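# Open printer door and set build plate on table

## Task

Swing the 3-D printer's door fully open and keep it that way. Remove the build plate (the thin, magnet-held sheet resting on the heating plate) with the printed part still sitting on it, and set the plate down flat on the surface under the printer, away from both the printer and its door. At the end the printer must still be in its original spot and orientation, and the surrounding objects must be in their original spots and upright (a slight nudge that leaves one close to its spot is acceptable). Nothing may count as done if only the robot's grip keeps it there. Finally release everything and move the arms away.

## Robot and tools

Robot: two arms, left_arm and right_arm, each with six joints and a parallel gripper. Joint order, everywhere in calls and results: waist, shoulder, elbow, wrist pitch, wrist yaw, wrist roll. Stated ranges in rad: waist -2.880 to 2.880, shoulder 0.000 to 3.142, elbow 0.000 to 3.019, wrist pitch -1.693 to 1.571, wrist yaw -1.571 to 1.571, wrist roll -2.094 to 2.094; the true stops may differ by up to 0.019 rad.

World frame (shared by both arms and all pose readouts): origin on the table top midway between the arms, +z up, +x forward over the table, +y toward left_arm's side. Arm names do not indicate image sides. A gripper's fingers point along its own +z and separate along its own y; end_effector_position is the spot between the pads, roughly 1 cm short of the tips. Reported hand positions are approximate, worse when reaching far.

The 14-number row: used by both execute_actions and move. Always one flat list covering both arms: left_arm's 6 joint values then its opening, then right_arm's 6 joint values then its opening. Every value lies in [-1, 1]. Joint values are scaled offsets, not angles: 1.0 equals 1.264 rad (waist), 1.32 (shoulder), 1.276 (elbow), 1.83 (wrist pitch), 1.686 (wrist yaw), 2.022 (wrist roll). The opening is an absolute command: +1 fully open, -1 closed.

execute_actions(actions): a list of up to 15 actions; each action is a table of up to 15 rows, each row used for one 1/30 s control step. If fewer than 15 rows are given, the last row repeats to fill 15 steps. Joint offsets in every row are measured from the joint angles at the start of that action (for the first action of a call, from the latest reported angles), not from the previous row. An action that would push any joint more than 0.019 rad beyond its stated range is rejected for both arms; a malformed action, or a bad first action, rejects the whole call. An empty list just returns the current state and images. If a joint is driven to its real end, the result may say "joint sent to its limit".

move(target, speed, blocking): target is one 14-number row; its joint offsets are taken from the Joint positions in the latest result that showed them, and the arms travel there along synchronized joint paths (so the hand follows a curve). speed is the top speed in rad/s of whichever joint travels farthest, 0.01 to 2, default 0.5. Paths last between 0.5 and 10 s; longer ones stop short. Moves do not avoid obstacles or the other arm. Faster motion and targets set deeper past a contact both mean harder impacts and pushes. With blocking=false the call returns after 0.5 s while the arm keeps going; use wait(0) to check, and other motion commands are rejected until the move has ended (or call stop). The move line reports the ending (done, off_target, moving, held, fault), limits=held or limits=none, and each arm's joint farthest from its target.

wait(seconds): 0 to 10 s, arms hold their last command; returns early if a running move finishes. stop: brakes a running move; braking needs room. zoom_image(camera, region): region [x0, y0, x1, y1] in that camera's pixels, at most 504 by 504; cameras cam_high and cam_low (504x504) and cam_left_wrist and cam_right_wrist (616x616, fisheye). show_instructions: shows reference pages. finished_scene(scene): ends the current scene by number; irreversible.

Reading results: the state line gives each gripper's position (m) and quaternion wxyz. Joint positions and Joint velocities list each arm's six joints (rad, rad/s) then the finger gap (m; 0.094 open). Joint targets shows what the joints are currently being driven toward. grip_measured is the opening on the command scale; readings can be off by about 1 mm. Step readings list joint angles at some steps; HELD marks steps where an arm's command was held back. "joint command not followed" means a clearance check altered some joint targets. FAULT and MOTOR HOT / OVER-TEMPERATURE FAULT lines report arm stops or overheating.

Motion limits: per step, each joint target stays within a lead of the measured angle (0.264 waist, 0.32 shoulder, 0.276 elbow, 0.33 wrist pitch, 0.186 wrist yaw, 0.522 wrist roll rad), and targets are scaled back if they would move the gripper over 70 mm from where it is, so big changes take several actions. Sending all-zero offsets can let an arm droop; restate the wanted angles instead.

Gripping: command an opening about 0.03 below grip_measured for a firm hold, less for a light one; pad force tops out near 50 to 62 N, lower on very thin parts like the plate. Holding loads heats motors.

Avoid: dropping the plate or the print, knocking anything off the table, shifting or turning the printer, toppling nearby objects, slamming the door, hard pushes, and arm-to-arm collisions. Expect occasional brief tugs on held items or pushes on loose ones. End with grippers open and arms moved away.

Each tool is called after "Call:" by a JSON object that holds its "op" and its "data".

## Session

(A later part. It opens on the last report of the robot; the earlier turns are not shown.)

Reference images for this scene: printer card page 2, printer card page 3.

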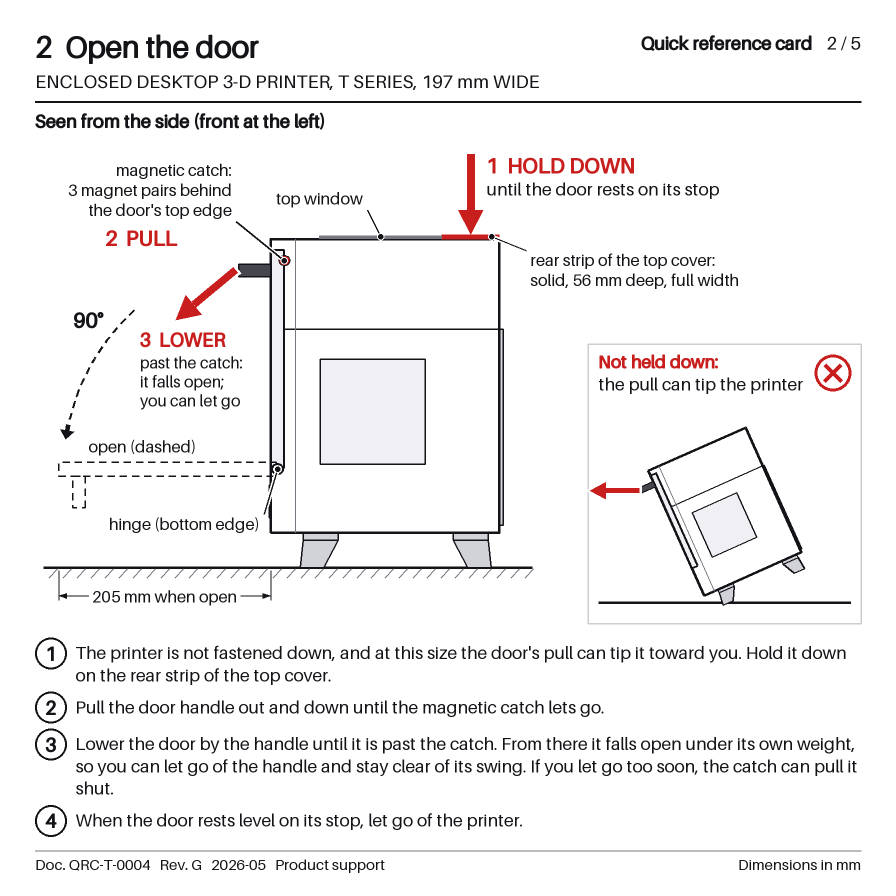

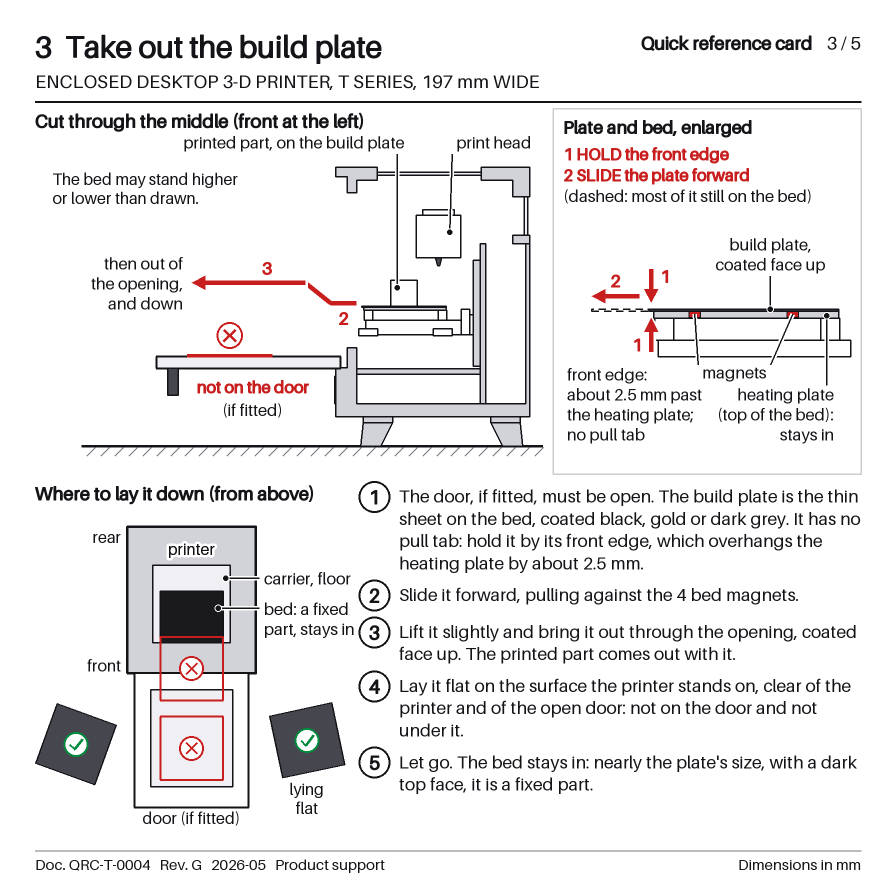

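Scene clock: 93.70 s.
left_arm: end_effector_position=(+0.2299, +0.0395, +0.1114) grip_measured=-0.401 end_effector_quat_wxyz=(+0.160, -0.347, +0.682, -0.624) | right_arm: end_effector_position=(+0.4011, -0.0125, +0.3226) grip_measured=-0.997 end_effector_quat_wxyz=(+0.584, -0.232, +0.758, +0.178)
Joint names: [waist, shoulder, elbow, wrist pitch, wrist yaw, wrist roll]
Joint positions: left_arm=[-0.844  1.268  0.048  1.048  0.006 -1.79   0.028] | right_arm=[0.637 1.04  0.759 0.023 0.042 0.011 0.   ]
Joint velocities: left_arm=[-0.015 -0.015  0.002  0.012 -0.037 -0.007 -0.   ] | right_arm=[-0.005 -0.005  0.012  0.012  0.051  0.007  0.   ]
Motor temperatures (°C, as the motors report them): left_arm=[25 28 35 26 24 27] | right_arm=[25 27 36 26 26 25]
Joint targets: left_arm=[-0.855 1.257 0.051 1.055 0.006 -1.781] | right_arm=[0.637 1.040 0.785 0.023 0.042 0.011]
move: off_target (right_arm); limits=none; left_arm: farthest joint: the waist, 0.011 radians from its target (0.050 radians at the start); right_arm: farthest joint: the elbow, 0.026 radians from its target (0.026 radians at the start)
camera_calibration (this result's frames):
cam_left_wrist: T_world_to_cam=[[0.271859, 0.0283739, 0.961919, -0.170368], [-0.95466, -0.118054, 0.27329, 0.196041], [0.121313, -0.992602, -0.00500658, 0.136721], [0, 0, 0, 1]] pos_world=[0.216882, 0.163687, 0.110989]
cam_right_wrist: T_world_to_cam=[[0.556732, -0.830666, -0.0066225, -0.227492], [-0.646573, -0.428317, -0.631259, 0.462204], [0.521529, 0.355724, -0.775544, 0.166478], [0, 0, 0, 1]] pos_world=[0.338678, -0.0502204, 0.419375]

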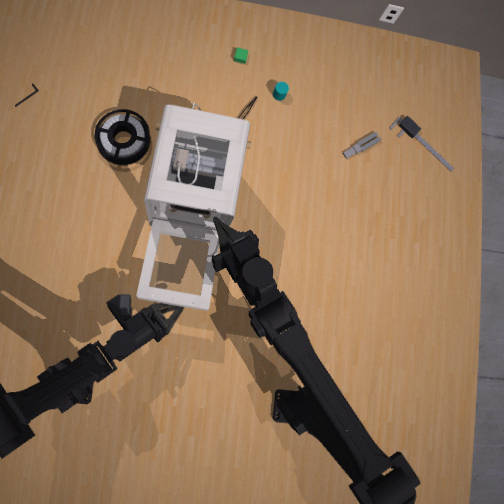

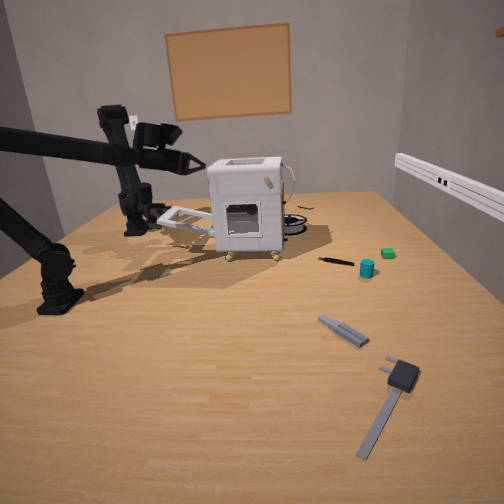

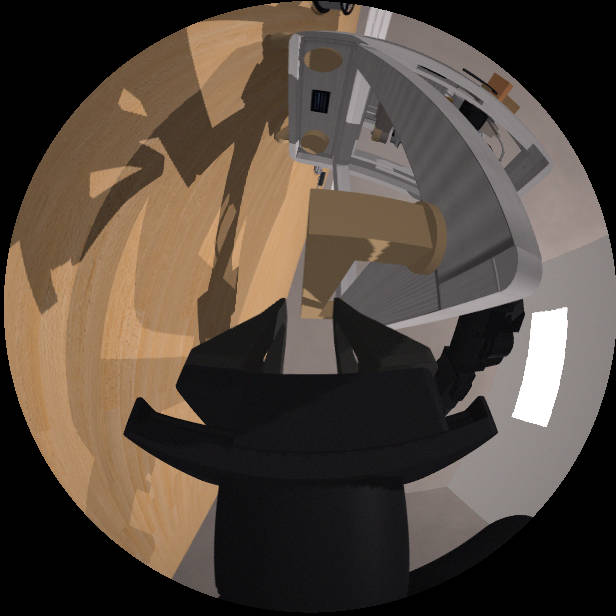

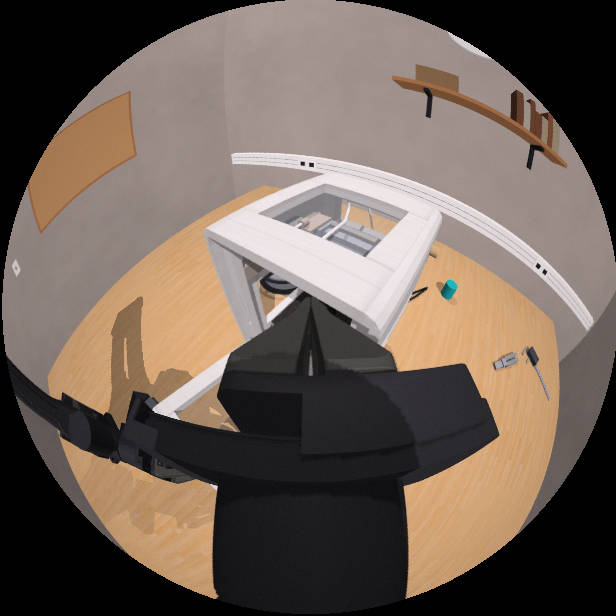

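Freed; the edge rests on the fingertip. Lower.

Call:
{"op": "move", "data": {"target": [0,0.03,0,-0.09,0,0.03,-0.4,0,0,0.02,0,0,0,-1], "speed": 0.08}}

Scene clock: 96.47 s.
left_arm: end_effector_position=(+0.2184, +0.0501, +0.0596) grip_measured=-0.401 end_effector_quat_wxyz=(+0.148, -0.356, +0.746, -0.543) | right_arm: end_effector_position=(+0.4011, -0.0125, +0.3226) grip_measured=-0.997 end_effector_quat_wxyz=(+0.584, -0.232, +0.758, +0.178)
Joint names: [waist, shoulder, elbow, wrist pitch, wrist yaw, wrist roll]
Joint positions: left_arm=[-0.844  1.302  0.04   0.887  0.013 -1.745  0.028] | right_arm=[0.637 1.04  0.759 0.023 0.042 0.011 0.   ]
Joint velocities: left_arm=[-0.005  0.005 -0.007  0.017  0.022  0.022 -0.   ] | right_arm=[-0.005  0.015 -0.017 -0.022 -0.037 -0.007  0.   ]
Motor temperatures (°C, as the motors report them): left_arm=[25 28 34 26 24 27] | right_arm=[25 27 37 26 26 25]
Joint targets: left_arm=[-0.844 1.307 0.048 0.883 0.006 -1.730] | right_arm=[0.637 1.040 0.785 0.023 0.042 0.011]
move: off_target (right_arm); limits=none; left_arm: farthest joint: the wrist roll, 0.016 radians from its target (0.061 radians at the start); right_arm: farthest joint: the elbow, 0.026 radians from its target (0.026 radians at the start)
camera_calibration (this result's frames):
cam_left_wrist: T_world_to_cam=[[0.368107, -0.147041, 0.918083, -0.127398], [-0.925295, -0.154844, 0.346199, 0.191598], [0.0912542, -0.976935, -0.193055, 0.165364], [0, 0, 0, 1]] pos_world=[0.209091, 0.172485, 0.0825553]
cam_right_wrist: T_world_to_cam=[[0.556732, -0.830666, -0.0066225, -0.227492], [-0.646573, -0.428317, -0.631259, 0.462204], [0.521529, 0.355724, -0.775544, 0.166478], [0, 0, 0, 1]] pos_world=[0.338678, -0.0502204, 0.419375]

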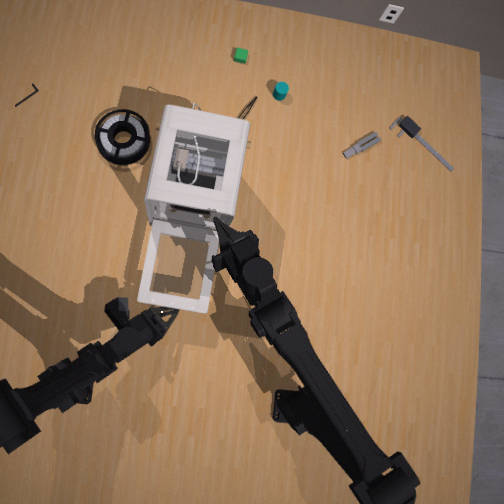

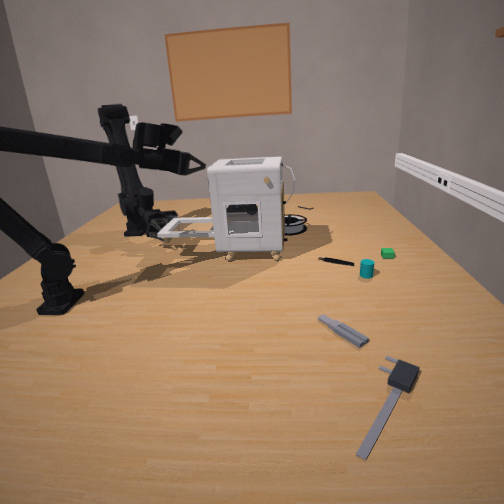

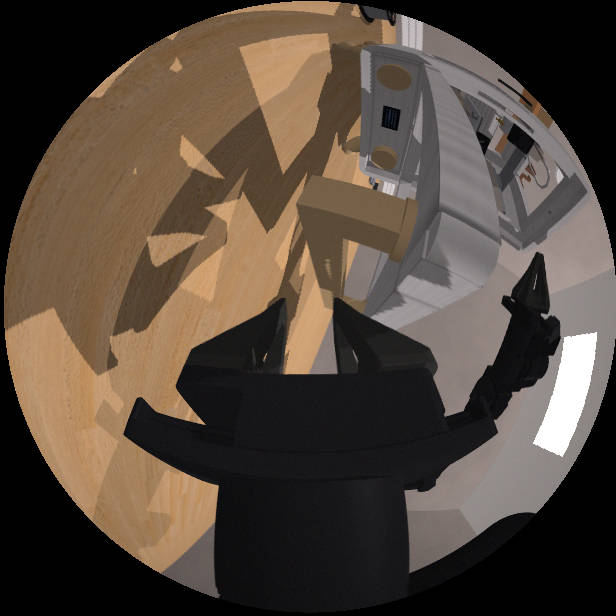

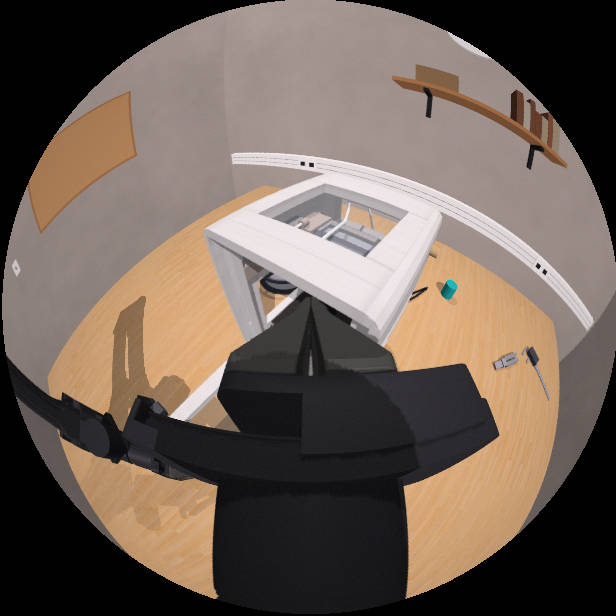

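Call:
{"op": "move", "data": {"target": [-0.1,0,0,0,0,0,-0.4,0,0,0.02,0,0,0,-1], "speed": 0.2}}

Call:
{"op": "move", "data": {"target": [0,-0.38,0.15,-0.1,0,0.085,-0.87,0,0,0.02,0,0,0,-1], "speed": 0.4}}

Call:
{"op": "move", "data": {"target": [0.75,0,0,0,0,0,-0.87,0.355,0.1,0.15,-0.425,-0.025,0,-1], "speed": 0.5}}

Scene clock: 101.53 s.
left_arm: end_effector_position=(+0.1876, +0.0277, +0.0587) grip_measured=-0.401 end_effector_quat_wxyz=(+0.116, -0.313, +0.766, -0.550) | right_arm: end_effector_position=(+0.4011, -0.0125, +0.3226) grip_measured=-0.997 end_effector_quat_wxyz=(+0.584, -0.232, +0.758, +0.178)
Joint names: [waist, shoulder, elbow, wrist pitch, wrist yaw, wrist roll]
Joint positions: left_arm=[-0.959  1.302  0.038  0.887  0.014 -1.745  0.028] | right_arm=[0.637 1.04  0.759 0.023 0.042 0.011 0.   ]
Joint velocities: left_arm=[-0.005 -0.005  0.017 -0.012 -0.007 -0.066 -0.   ] | right_arm=[-0.005 -0.005 -0.002  0.012  0.066  0.051  0.   ]
Motor temperatures (°C, as the motors report them): left_arm=[25 28 34 26 24 27] | right_arm=[25 26 37 26 26 25]
Joint targets: left_arm=[-0.971 1.302 0.041 0.887 0.013 -1.745] | right_arm=[0.637 1.040 0.785 0.023 0.042 0.011]
move: off_target (right_arm); limits=none; left_arm: farthest joint: the waist, 0.012 radians from its target (0.126 radians at the start); right_arm: farthest joint: the elbow, 0.026 radians from its target (0.026 radians at the start)
camera_calibration (this result's frames):
cam_left_wrist: T_world_to_cam=[[0.350134, -0.190503, 0.917123, -0.113874], [-0.936432, -0.0477843, 0.34758, 0.158967], [-0.0223908, -0.980523, -0.195124, 0.167632], [0, 0, 0, 1]] pos_world=[0.192486, 0.15027, 0.0818922]
cam_right_wrist: T_world_to_cam=[[0.556732, -0.830666, -0.0066225, -0.227492], [-0.646573, -0.428317, -0.631259, 0.462204], [0.521529, 0.355724, -0.775544, 0.166478], [0, 0, 0, 1]] pos_world=[0.338678, -0.0502204, 0.419375]

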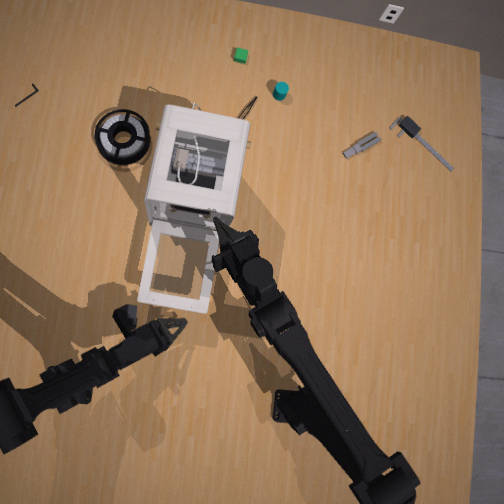

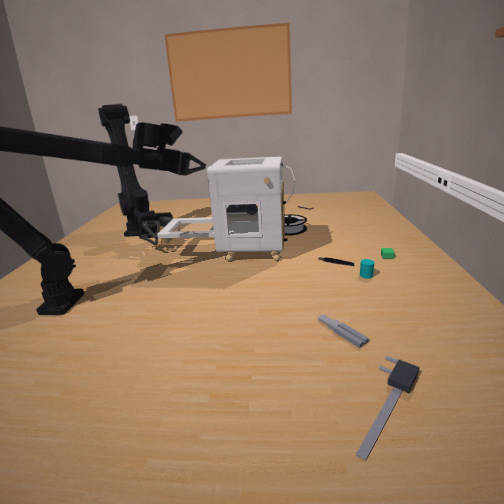

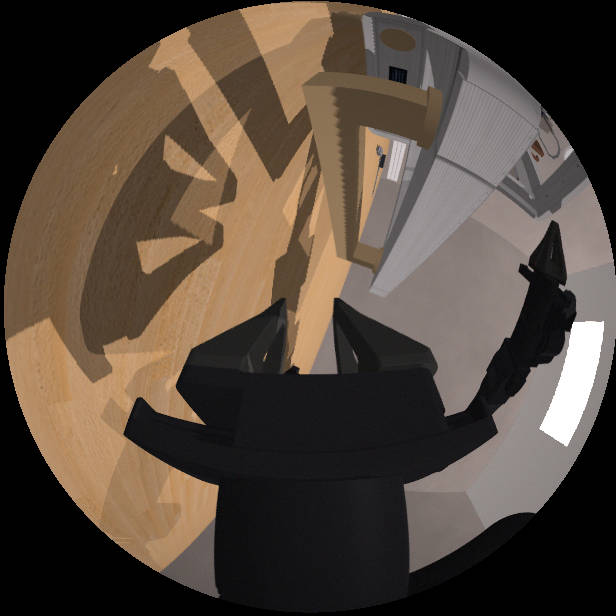

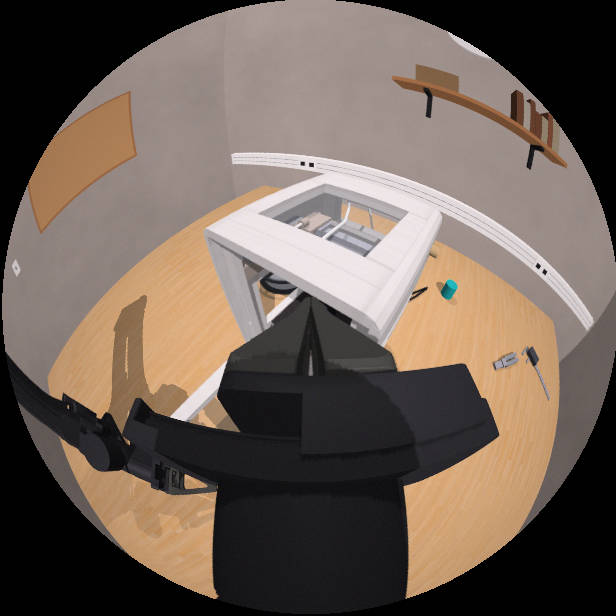

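Scene clock: 103.37 s.
left_arm: end_effector_position=(+0.2072, -0.0003, +0.2598) grip_measured=-0.868 end_effector_quat_wxyz=(-0.215, +0.201, -0.635, +0.714) | right_arm: end_effector_position=(+0.4011, -0.0125, +0.3226) grip_measured=-0.997 end_effector_quat_wxyz=(+0.584, -0.232, +0.758, +0.178)
Joint names: [waist, shoulder, elbow, wrist pitch, wrist yaw, wrist roll]
Joint positions: left_arm=[-0.959  0.797  0.194  0.716  0.014 -1.586  0.006] | right_arm=[0.637 1.04  0.759 0.023 0.042 0.011 0.   ]
Joint velocities: left_arm=[-0.005 -0.005  0.017 -0.017 -0.051  0.022 -0.   ] | right_arm=[-0.015  0.005 -0.002 -0.007  0.007  0.007 -0.   ]
Motor temperatures (°C, as the motors report them): left_arm=[25 28 34 26 24 27] | right_arm=[25 26 37 26 26 25]
Joint targets: left_arm=[-0.959 0.801 0.229 0.704 0.014 -1.573] | right_arm=[0.637 1.040 0.785 0.023 0.042 0.011]
move: off_target (left_arm, right_arm); limits=none; left_arm: farthest joint: the elbow, 0.036 radians from its target (0.192 radians at the start); right_arm: farthest joint: the elbow, 0.026 radians from its target (0.026 radians at the start)
camera_calibration (this result's frames):
cam_left_wrist: T_world_to_cam=[[-0.0533247, 0.110489, 0.992446, -0.246358], [-0.99825, 0.0195558, -0.0558137, 0.223726], [-0.0255749, -0.993685, 0.109253, 0.10149], [0, 0, 0, 1]] pos_world=[0.212793, 0.123694, 0.245896]
cam_right_wrist: T_world_to_cam=[[0.556732, -0.830666, -0.0066225, -0.227492], [-0.646573, -0.428317, -0.631259, 0.462204], [0.521529, 0.355724, -0.775544, 0.166478], [0, 0, 0, 1]] pos_world=[0.338678, -0.0502204, 0.419375]

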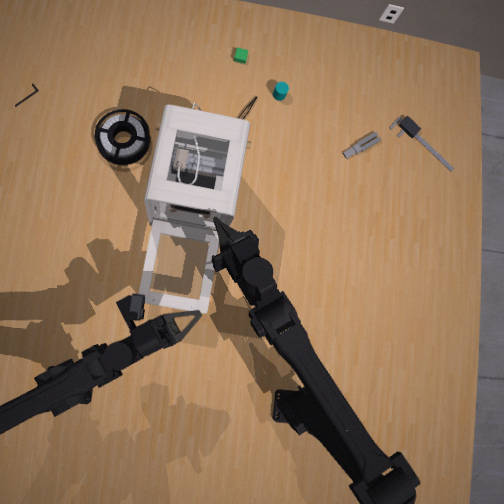

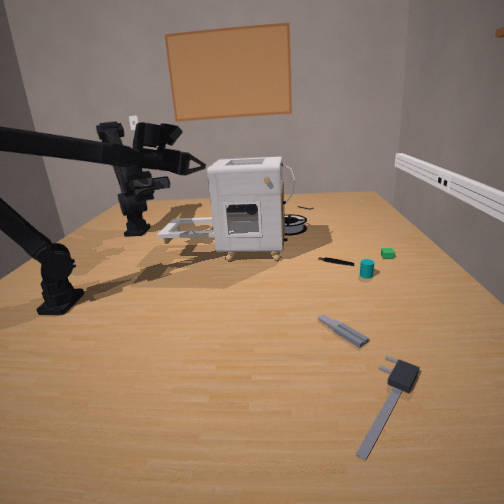

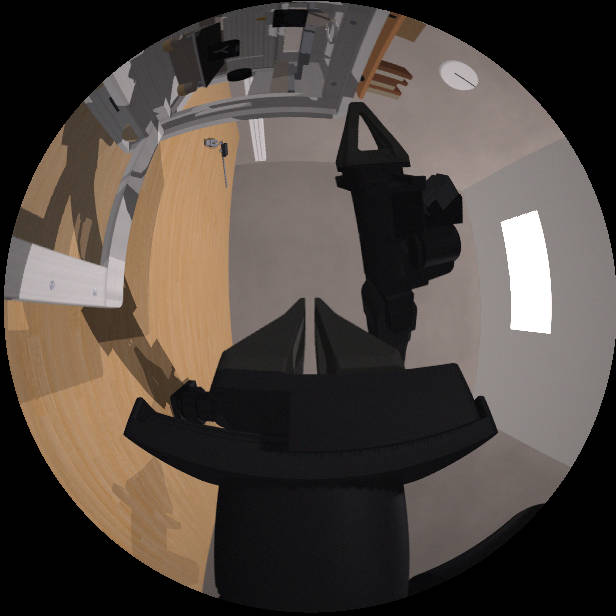

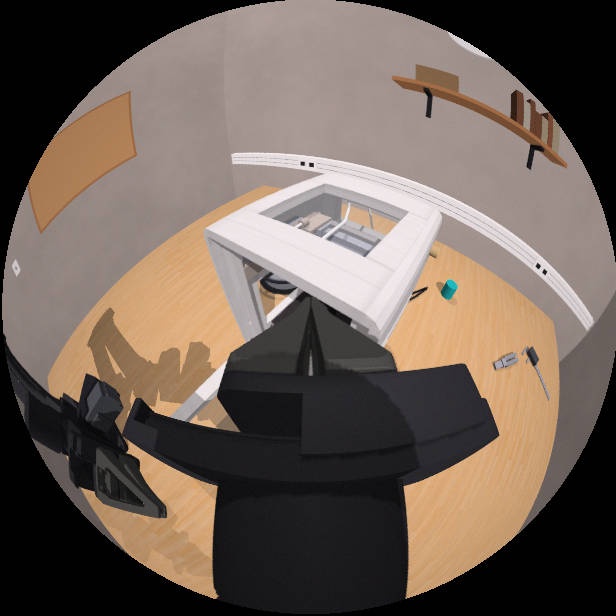

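Scene clock: 105.70 s.
left_arm: end_effector_position=(+0.3647, +0.2905, +0.2598) grip_measured=-0.868 end_effector_quat_wxyz=(+0.515, -0.467, +0.475, -0.539) | right_arm: end_effector_position=(+0.2021, +0.0751, +0.1862) grip_measured=-0.997 end_effector_quat_wxyz=(+0.230, -0.490, +0.829, +0.138)
Joint names: [waist, shoulder, elbow, wrist pitch, wrist yaw, wrist roll]
Joint positions: left_arm=[-0.018  0.797  0.194  0.716  0.014 -1.586  0.006] | right_arm=[ 1.078  1.159  0.873 -0.741  0.002  0.011  0.   ]
Joint velocities: left_arm=[-0.005 -0.024  0.002  0.007  0.037  0.007 -0.   ] | right_arm=[-0.005 -0.015  0.007 -0.017  0.007 -0.037  0.   ]
Motor temperatures (°C, as the motors report them): left_arm=[25 28 35 26 24 27] | right_arm=[25 26 38 26 26 25]
Joint targets: left_arm=[-0.011 0.797 0.194 0.716 0.014 -1.586] | right_arm=[1.086 1.173 0.950 -0.755 0.000 0.011]
move: off_target (right_arm); limits=none; left_arm: farthest joint: the waist, 0.007 radians from its target (0.948 radians at the start); right_arm: farthest joint: the elbow, 0.078 radians from its target (0.191 radians at the start)
camera_calibration (this result's frames):
cam_left_wrist: T_world_to_cam=[[-0.120693, 0.0220158, 0.992446, -0.219816], [-0.603977, -0.795045, -0.0558137, 0.468106], [0.78781, -0.606151, 0.109253, -0.01477], [0, 0, 0, 1]] pos_world=[0.267831, 0.368052, 0.245896]
cam_right_wrist: T_world_to_cam=[[0.872815, -0.488005, -0.00665847, -0.134394], [-0.485688, -0.869851, 0.0864079, 0.151914], [-0.0479594, -0.0721842, -0.996238, 0.321675], [0, 0, 0, 1]] pos_world=[0.206511, 0.0897779, 0.306443]

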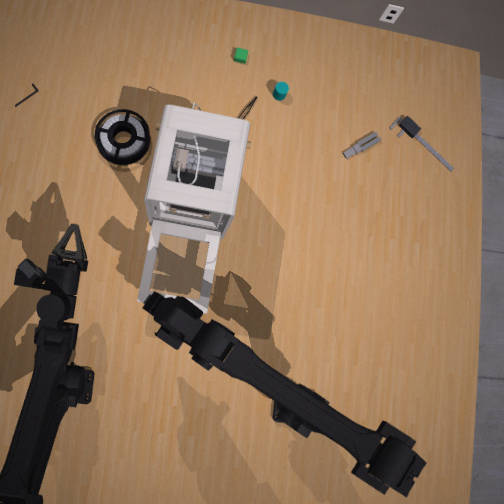

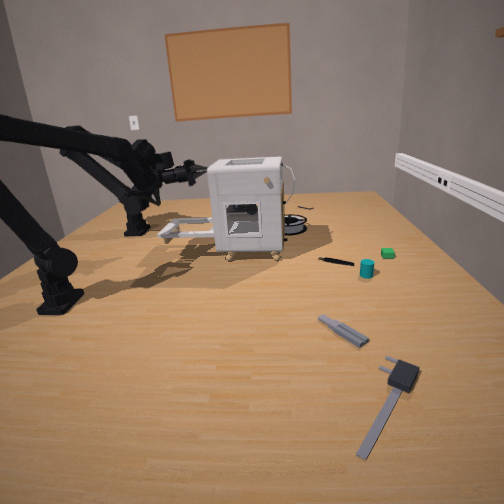

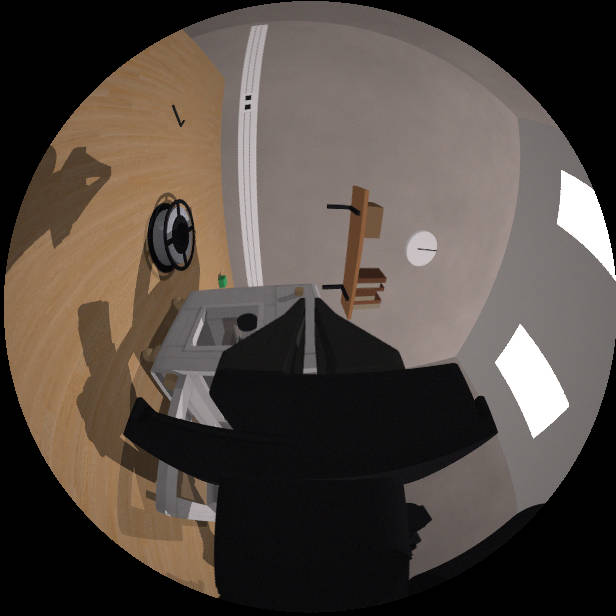

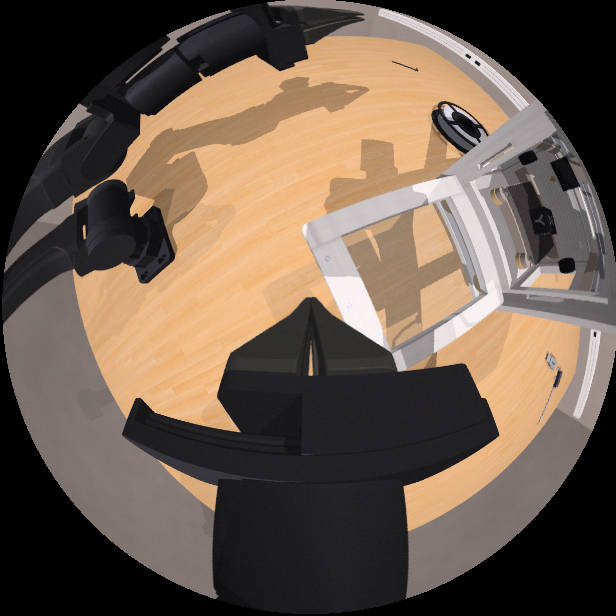

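Call:
{"op": "move", "data": {"target": [0,0,0,0,0,0,-0.87,0.005,0.11,-0.12,0.18,0,-0.785,-1], "speed": 0.6}}

Scene clock: 110.30 s.
left_arm: end_effector_position=(+0.3647, +0.2905, +0.2598) grip_measured=-0.868 end_effector_quat_wxyz=(+0.515, -0.467, +0.475, -0.539) | right_arm: end_effector_position=(+0.2082, +0.0865, +0.1026) grip_measured=-0.997 end_effector_quat_wxyz=(-0.274, +0.930, -0.236, +0.069)
Joint names: [waist, shoulder, elbow, wrist pitch, wrist yaw, wrist roll]
Joint positions: left_arm=[-0.018  0.797  0.194  0.716  0.014 -1.586  0.006] | right_arm=[ 1.078  1.292  0.729 -0.435  0.002 -1.567  0.   ]
Joint velocities: left_arm=[-0.005 -0.005  0.012 -0.002 -0.007 -0.037 -0.   ] | right_arm=[-0.015 -0.005  0.002 -0.032  0.007  0.022 -0.   ]
Motor temperatures (°C, as the motors report them): left_arm=[25 28 35 26 24 27] | right_arm=[25 26 37 26 26 25]
Joint targets: left_arm=[-0.018 0.797 0.194 0.716 0.014 -1.586] | right_arm=[1.085 1.304 0.720 -0.412 0.002 -1.576]
move: off_target (right_arm); limits=none; left_arm: farthest joint: the waist, 0.000 radians from its target (0.000 radians at the start); right_arm: farthest joint: the wrist pitch, 0.023 radians from its target (0.330 radians at the start)
camera_calibration (this result's frames):
cam_left_wrist: T_world_to_cam=[[-0.120693, 0.0220158, 0.992446, -0.219816], [-0.603977, -0.795045, -0.0558137, 0.468106], [0.78781, -0.606151, 0.109253, -0.01477], [0, 0, 0, 1]] pos_world=[0.267831, 0.368052, 0.245896]
cam_right_wrist: T_world_to_cam=[[0.406568, 0.734624, 0.543167, -0.199865], [0.556191, -0.670676, 0.49076, -0.103602], [0.724813, 0.102577, -0.681266, 0.0311739], [0, 0, 0, 1]] pos_world=[0.116286, 0.0741443, 0.180642]

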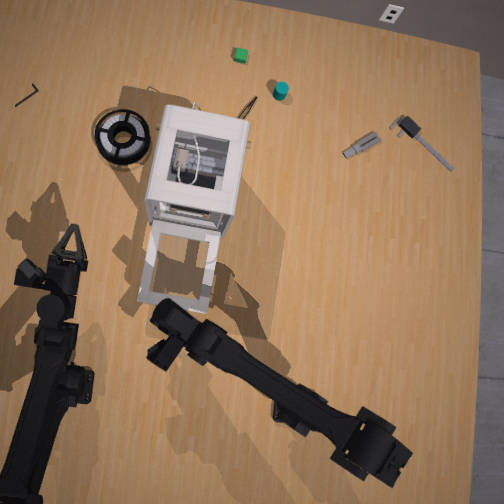

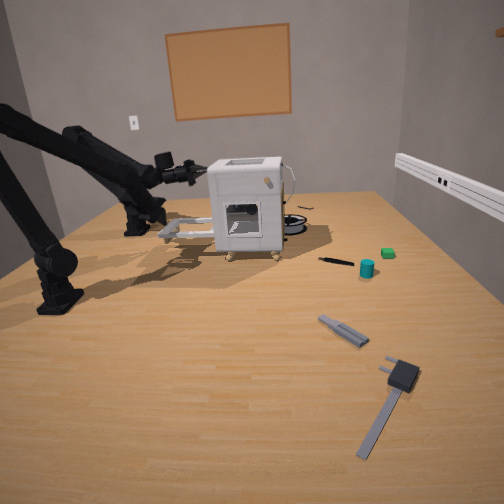

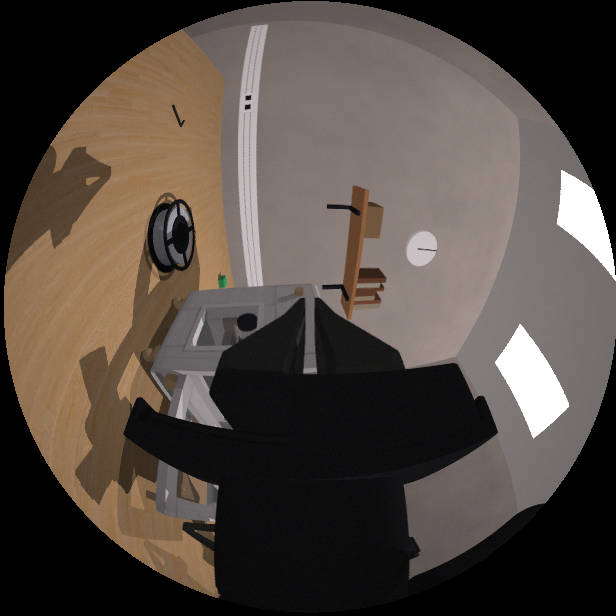

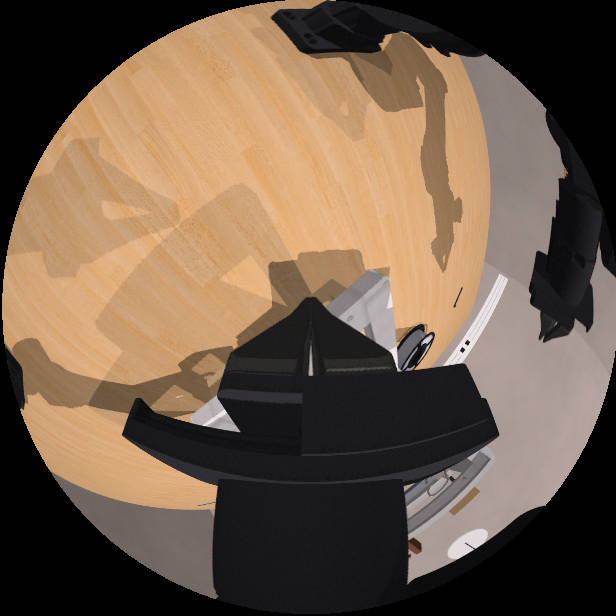

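Call:
{"op": "move", "data": {"target": [0,0,0,0,0,0,-0.87,-0.05,0.024,0.01,0.033,0,0,-1], "speed": 0.04}}

Scene clock: 113.03 s.
left_arm: end_effector_position=(+0.3647, +0.2905, +0.2598) grip_measured=-0.868 end_effector_quat_wxyz=(+0.515, -0.467, +0.475, -0.539) | right_arm: end_effector_position=(+0.2138, +0.0882, +0.1019) grip_measured=-0.997 end_effector_quat_wxyz=(-0.281, +0.927, -0.240, +0.065)
Joint names: [waist, shoulder, elbow, wrist pitch, wrist yaw, wrist roll]
Joint positions: left_arm=[-0.018  0.797  0.194  0.716  0.014 -1.586  0.006] | right_arm=[ 1.062  1.3    0.729 -0.413 -0.016 -1.568  0.   ]
Joint velocities: left_arm=[ 0.005  0.005  0.002 -0.002 -0.022  0.051  0.   ] | right_arm=[ 0.005 -0.005 -0.002 -0.012  0.007  0.037  0.001]
Motor temperatures (°C, as the motors report them): left_arm=[25 28 35 26 24 27] | right_arm=[25 26 37 26 26 25]
Joint targets: left_arm=[-0.018 0.797 0.194 0.716 0.014 -1.586] | right_arm=[1.015 1.324 0.741 -0.375 0.002 -1.567]
move: off_target (right_arm); limits=none; left_arm: farthest joint: the waist, 0.000 radians from its target (0.000 radians at the start); right_arm: farthest joint: the waist, 0.047 radians from its target (0.064 radians at the start)
camera_calibration (this result's frames):
cam_left_wrist: T_world_to_cam=[[-0.120693, 0.0220158, 0.992446, -0.219816], [-0.603977, -0.795045, -0.0558137, 0.468106], [0.78781, -0.606151, 0.109253, -0.01477], [0, 0, 0, 1]] pos_world=[0.267831, 0.368052, 0.245896]
cam_right_wrist: T_world_to_cam=[[0.414609, 0.722282, 0.553542, -0.204627], [0.555424, -0.682699, 0.474791, -0.102394], [0.720835, 0.110598, -0.684226, 0.0268272], [0, 0, 0, 1]] pos_world=[0.122374, 0.074927, 0.180241]

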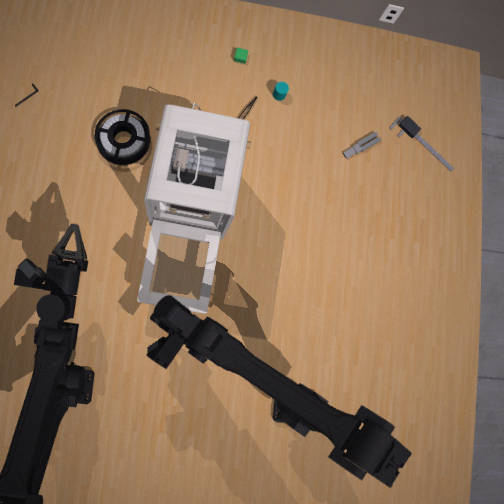

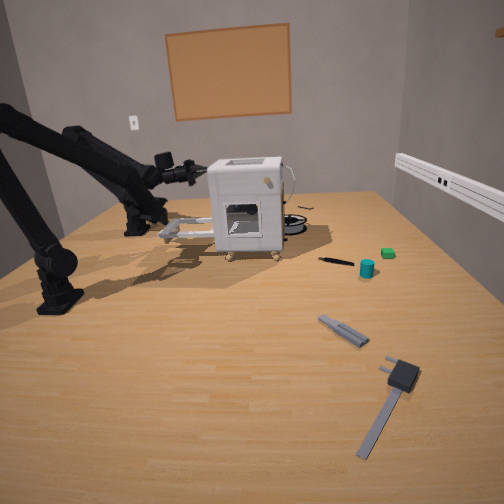

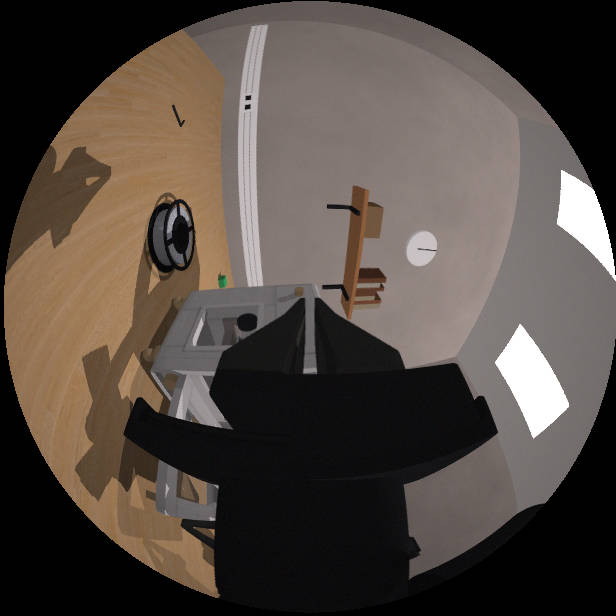

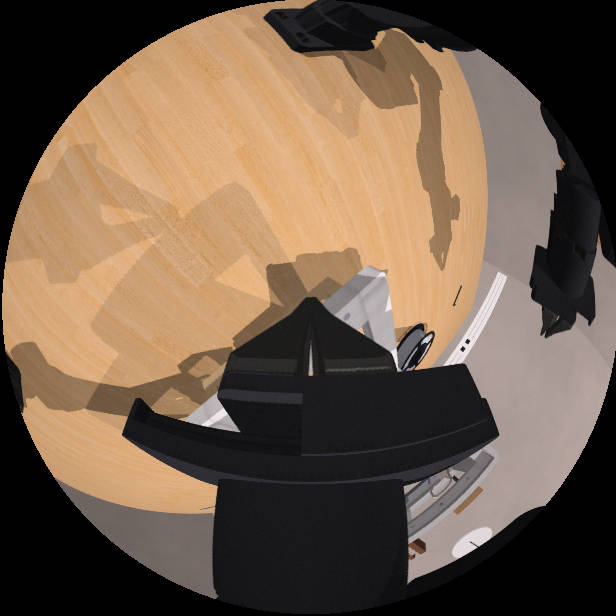

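Call:
{"op": "move", "data": {"target": [0,0,0,0,0,0,-0.87,-0.075,0,0.02,0.022,0.03,0,-1], "speed": 0.04}}

Scene clock: 116.43 s.
left_arm: end_effector_position=(+0.3647, +0.2905, +0.2598) grip_measured=-0.868 end_effector_quat_wxyz=(+0.515, -0.467, +0.475, -0.539) | right_arm: end_effector_position=(+0.2272, +0.0807, +0.1019) grip_measured=-0.997 end_effector_quat_wxyz=(-0.279, +0.923, -0.255, +0.076)
Joint names: [waist, shoulder, elbow, wrist pitch, wrist yaw, wrist roll]
Joint positions: left_arm=[-0.018  0.797  0.194  0.716  0.014 -1.586  0.006] | right_arm=[ 1.033  1.3    0.729 -0.413 -0.001 -1.568  0.   ]
Joint velocities: left_arm=[-0.024 -0.024  0.022  0.002 -0.037  0.051  0.   ] | right_arm=[ 0.005 -0.005  0.012 -0.017 -0.051  0.066  0.002]
Motor temperatures (°C, as the motors report them): left_arm=[25 28 35 26 24 27] | right_arm=[25 27 36 26 26 25]
Joint targets: left_arm=[-0.018 0.797 0.194 0.716 0.014 -1.586] | right_arm=[0.967 1.300 0.754 -0.373 0.034 -1.568]
move: off_target (right_arm); limits=none; left_arm: farthest joint: the waist, 0.000 radians from its target (0.000 radians at the start); right_arm: farthest joint: the waist, 0.066 radians from its target (0.095 radians at the start)
camera_calibration (this result's frames):
cam_left_wrist: T_world_to_cam=[[-0.120693, 0.0220158, 0.992446, -0.219816], [-0.603977, -0.795045, -0.0558137, 0.468106], [0.78781, -0.606151, 0.109253, -0.01477], [0, 0, 0, 1]] pos_world=[0.267831, 0.368052, 0.245896]
cam_right_wrist: T_world_to_cam=[[0.434823, 0.709698, 0.554308, -0.208469], [0.52434, -0.699971, 0.48488, -0.107528], [0.732117, 0.0798093, -0.676487, 0.0172167], [0, 0, 0, 1]] pos_world=[0.134423, 0.0713096, 0.179341]

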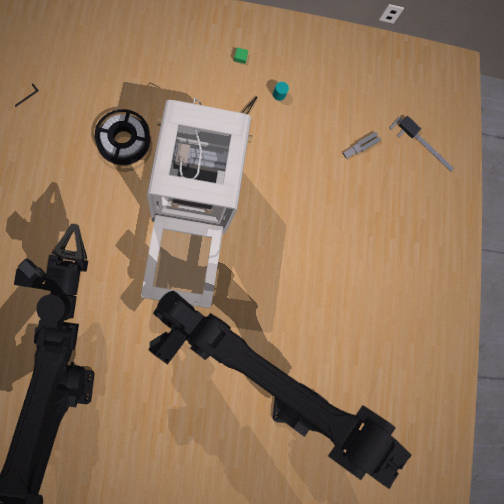

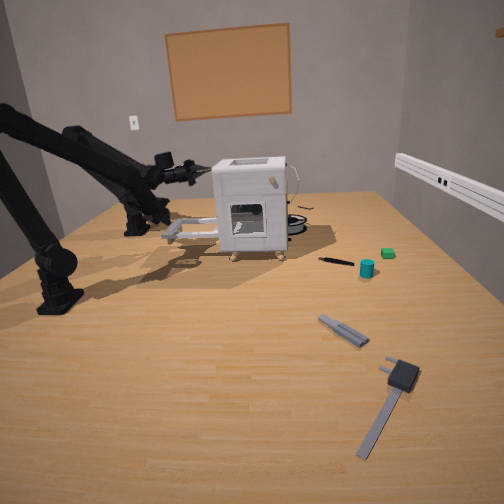

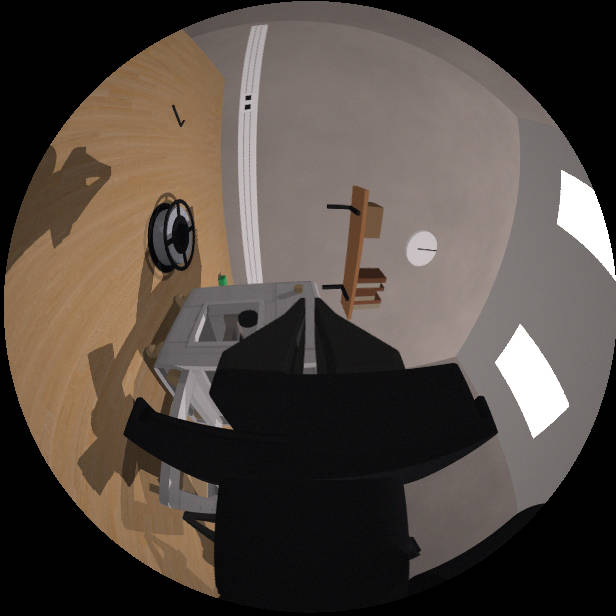

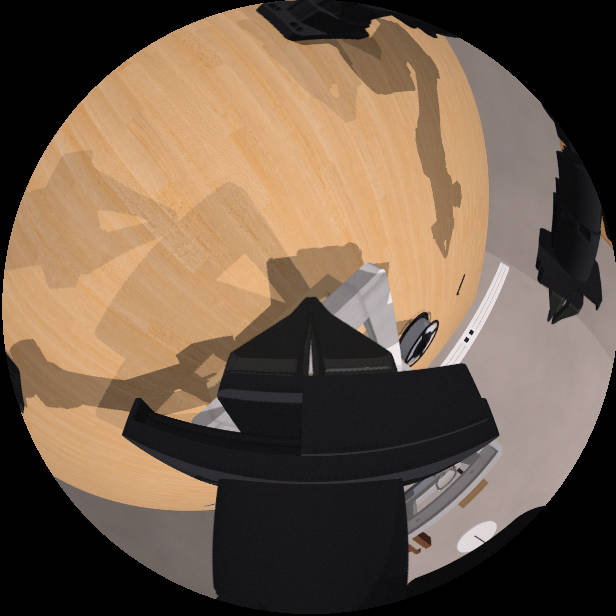

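Call:
{"op": "move", "data": {"target": [0,0,0,0,0,0,-0.87,-0.065,0.035,0.095,0.02,0.02,0,-1], "speed": 0.05}}

Call:
{"op": "zoom_image", "data": {"camera": "cam_high", "region": [90,60,290,260]}}

Scene clock: 120.13 s.
left_arm: end_effector_position=(+0.3647, +0.2905, +0.2598) grip_measured=-0.868 end_effector_quat_wxyz=(+0.515, -0.467, +0.475, -0.539) | right_arm: end_effector_position=(+0.2369, +0.0882, +0.1027) grip_measured=-0.997 end_effector_quat_wxyz=(-0.278, +0.921, -0.260, +0.076)
Joint names: [waist, shoulder, elbow, wrist pitch, wrist yaw, wrist roll]
Joint positions: left_arm=[-0.018  0.797  0.194  0.716  0.014 -1.586  0.006] | right_arm=[ 1.023  1.331  0.758 -0.413 -0.003 -1.568  0.   ]
Joint velocities: left_arm=[-0.015 -0.015  0.012 -0.002 -0.066  0.022 -0.001] | right_arm=[-0.015 -0.024  0.007 -0.007 -0.022  0.051 -0.001]
Motor temperatures (°C, as the motors report them): left_arm=[25 28 35 26 24 27] | right_arm=[25 27 37 26 27 25]
Joint targets: left_arm=[-0.018 0.797 0.194 0.716 0.014 -1.586] | right_arm=[0.951 1.346 0.850 -0.376 0.033 -1.568]
move: off_target (right_arm); limits=none; left_arm: farthest joint: the waist, 0.000 radians from its target (0.000 radians at the start); right_arm: farthest joint: the elbow, 0.092 radians from its target (0.122 radians at the start)
camera_calibration (this result's frames):
cam_left_wrist: T_world_to_cam=[[-0.120693, 0.0220158, 0.992446, -0.219816], [-0.603977, -0.795045, -0.0558137, 0.468106], [0.78781, -0.606151, 0.109253, -0.01477], [0, 0, 0, 1]] pos_world=[0.267831, 0.368052, 0.245896]
cam_right_wrist: T_world_to_cam=[[0.442498, 0.705203, 0.553971, -0.219772], [0.518611, -0.705199, 0.483463, -0.105738], [0.731599, 0.073364, -0.677776, 0.0108623], [0, 0, 0, 1]] pos_world=[0.144139, 0.0796209, 0.18023]

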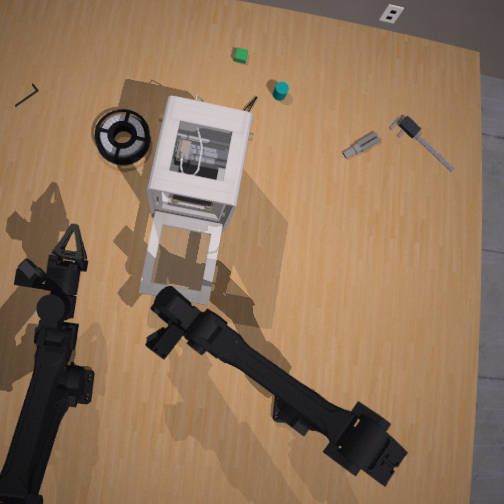

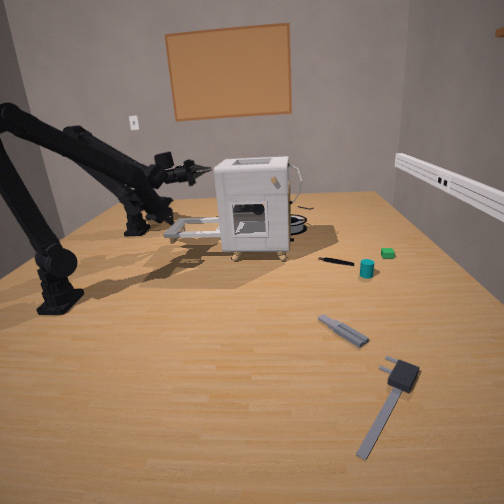

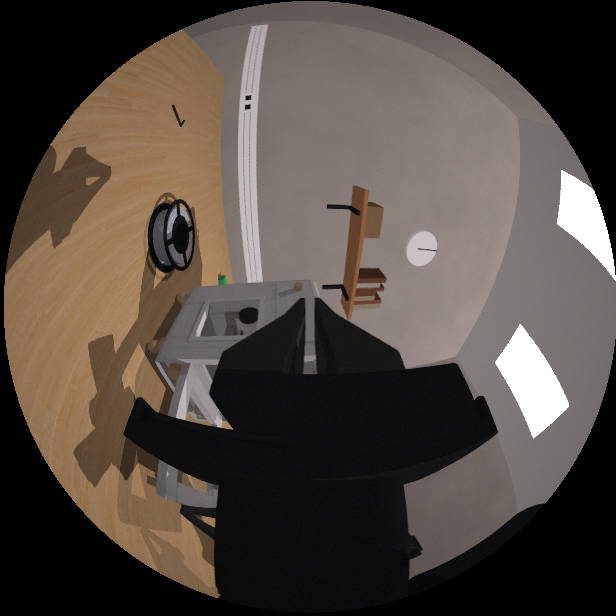

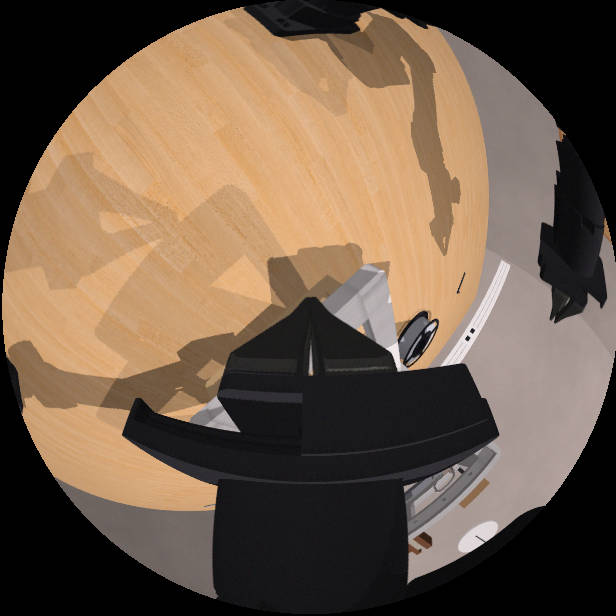

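Region (90, 60, 290, 260) of cam_high's 504x504 image, scaled by 2.520, with more detail than that image has.

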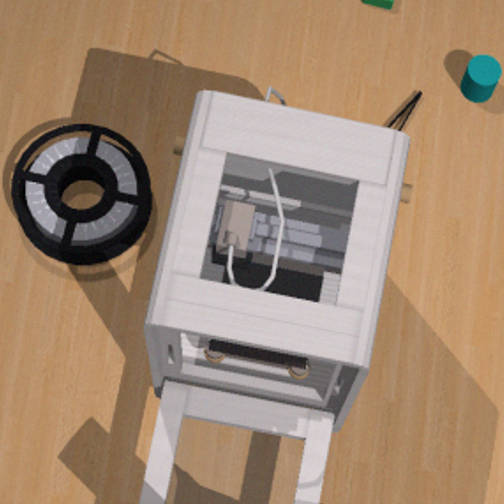

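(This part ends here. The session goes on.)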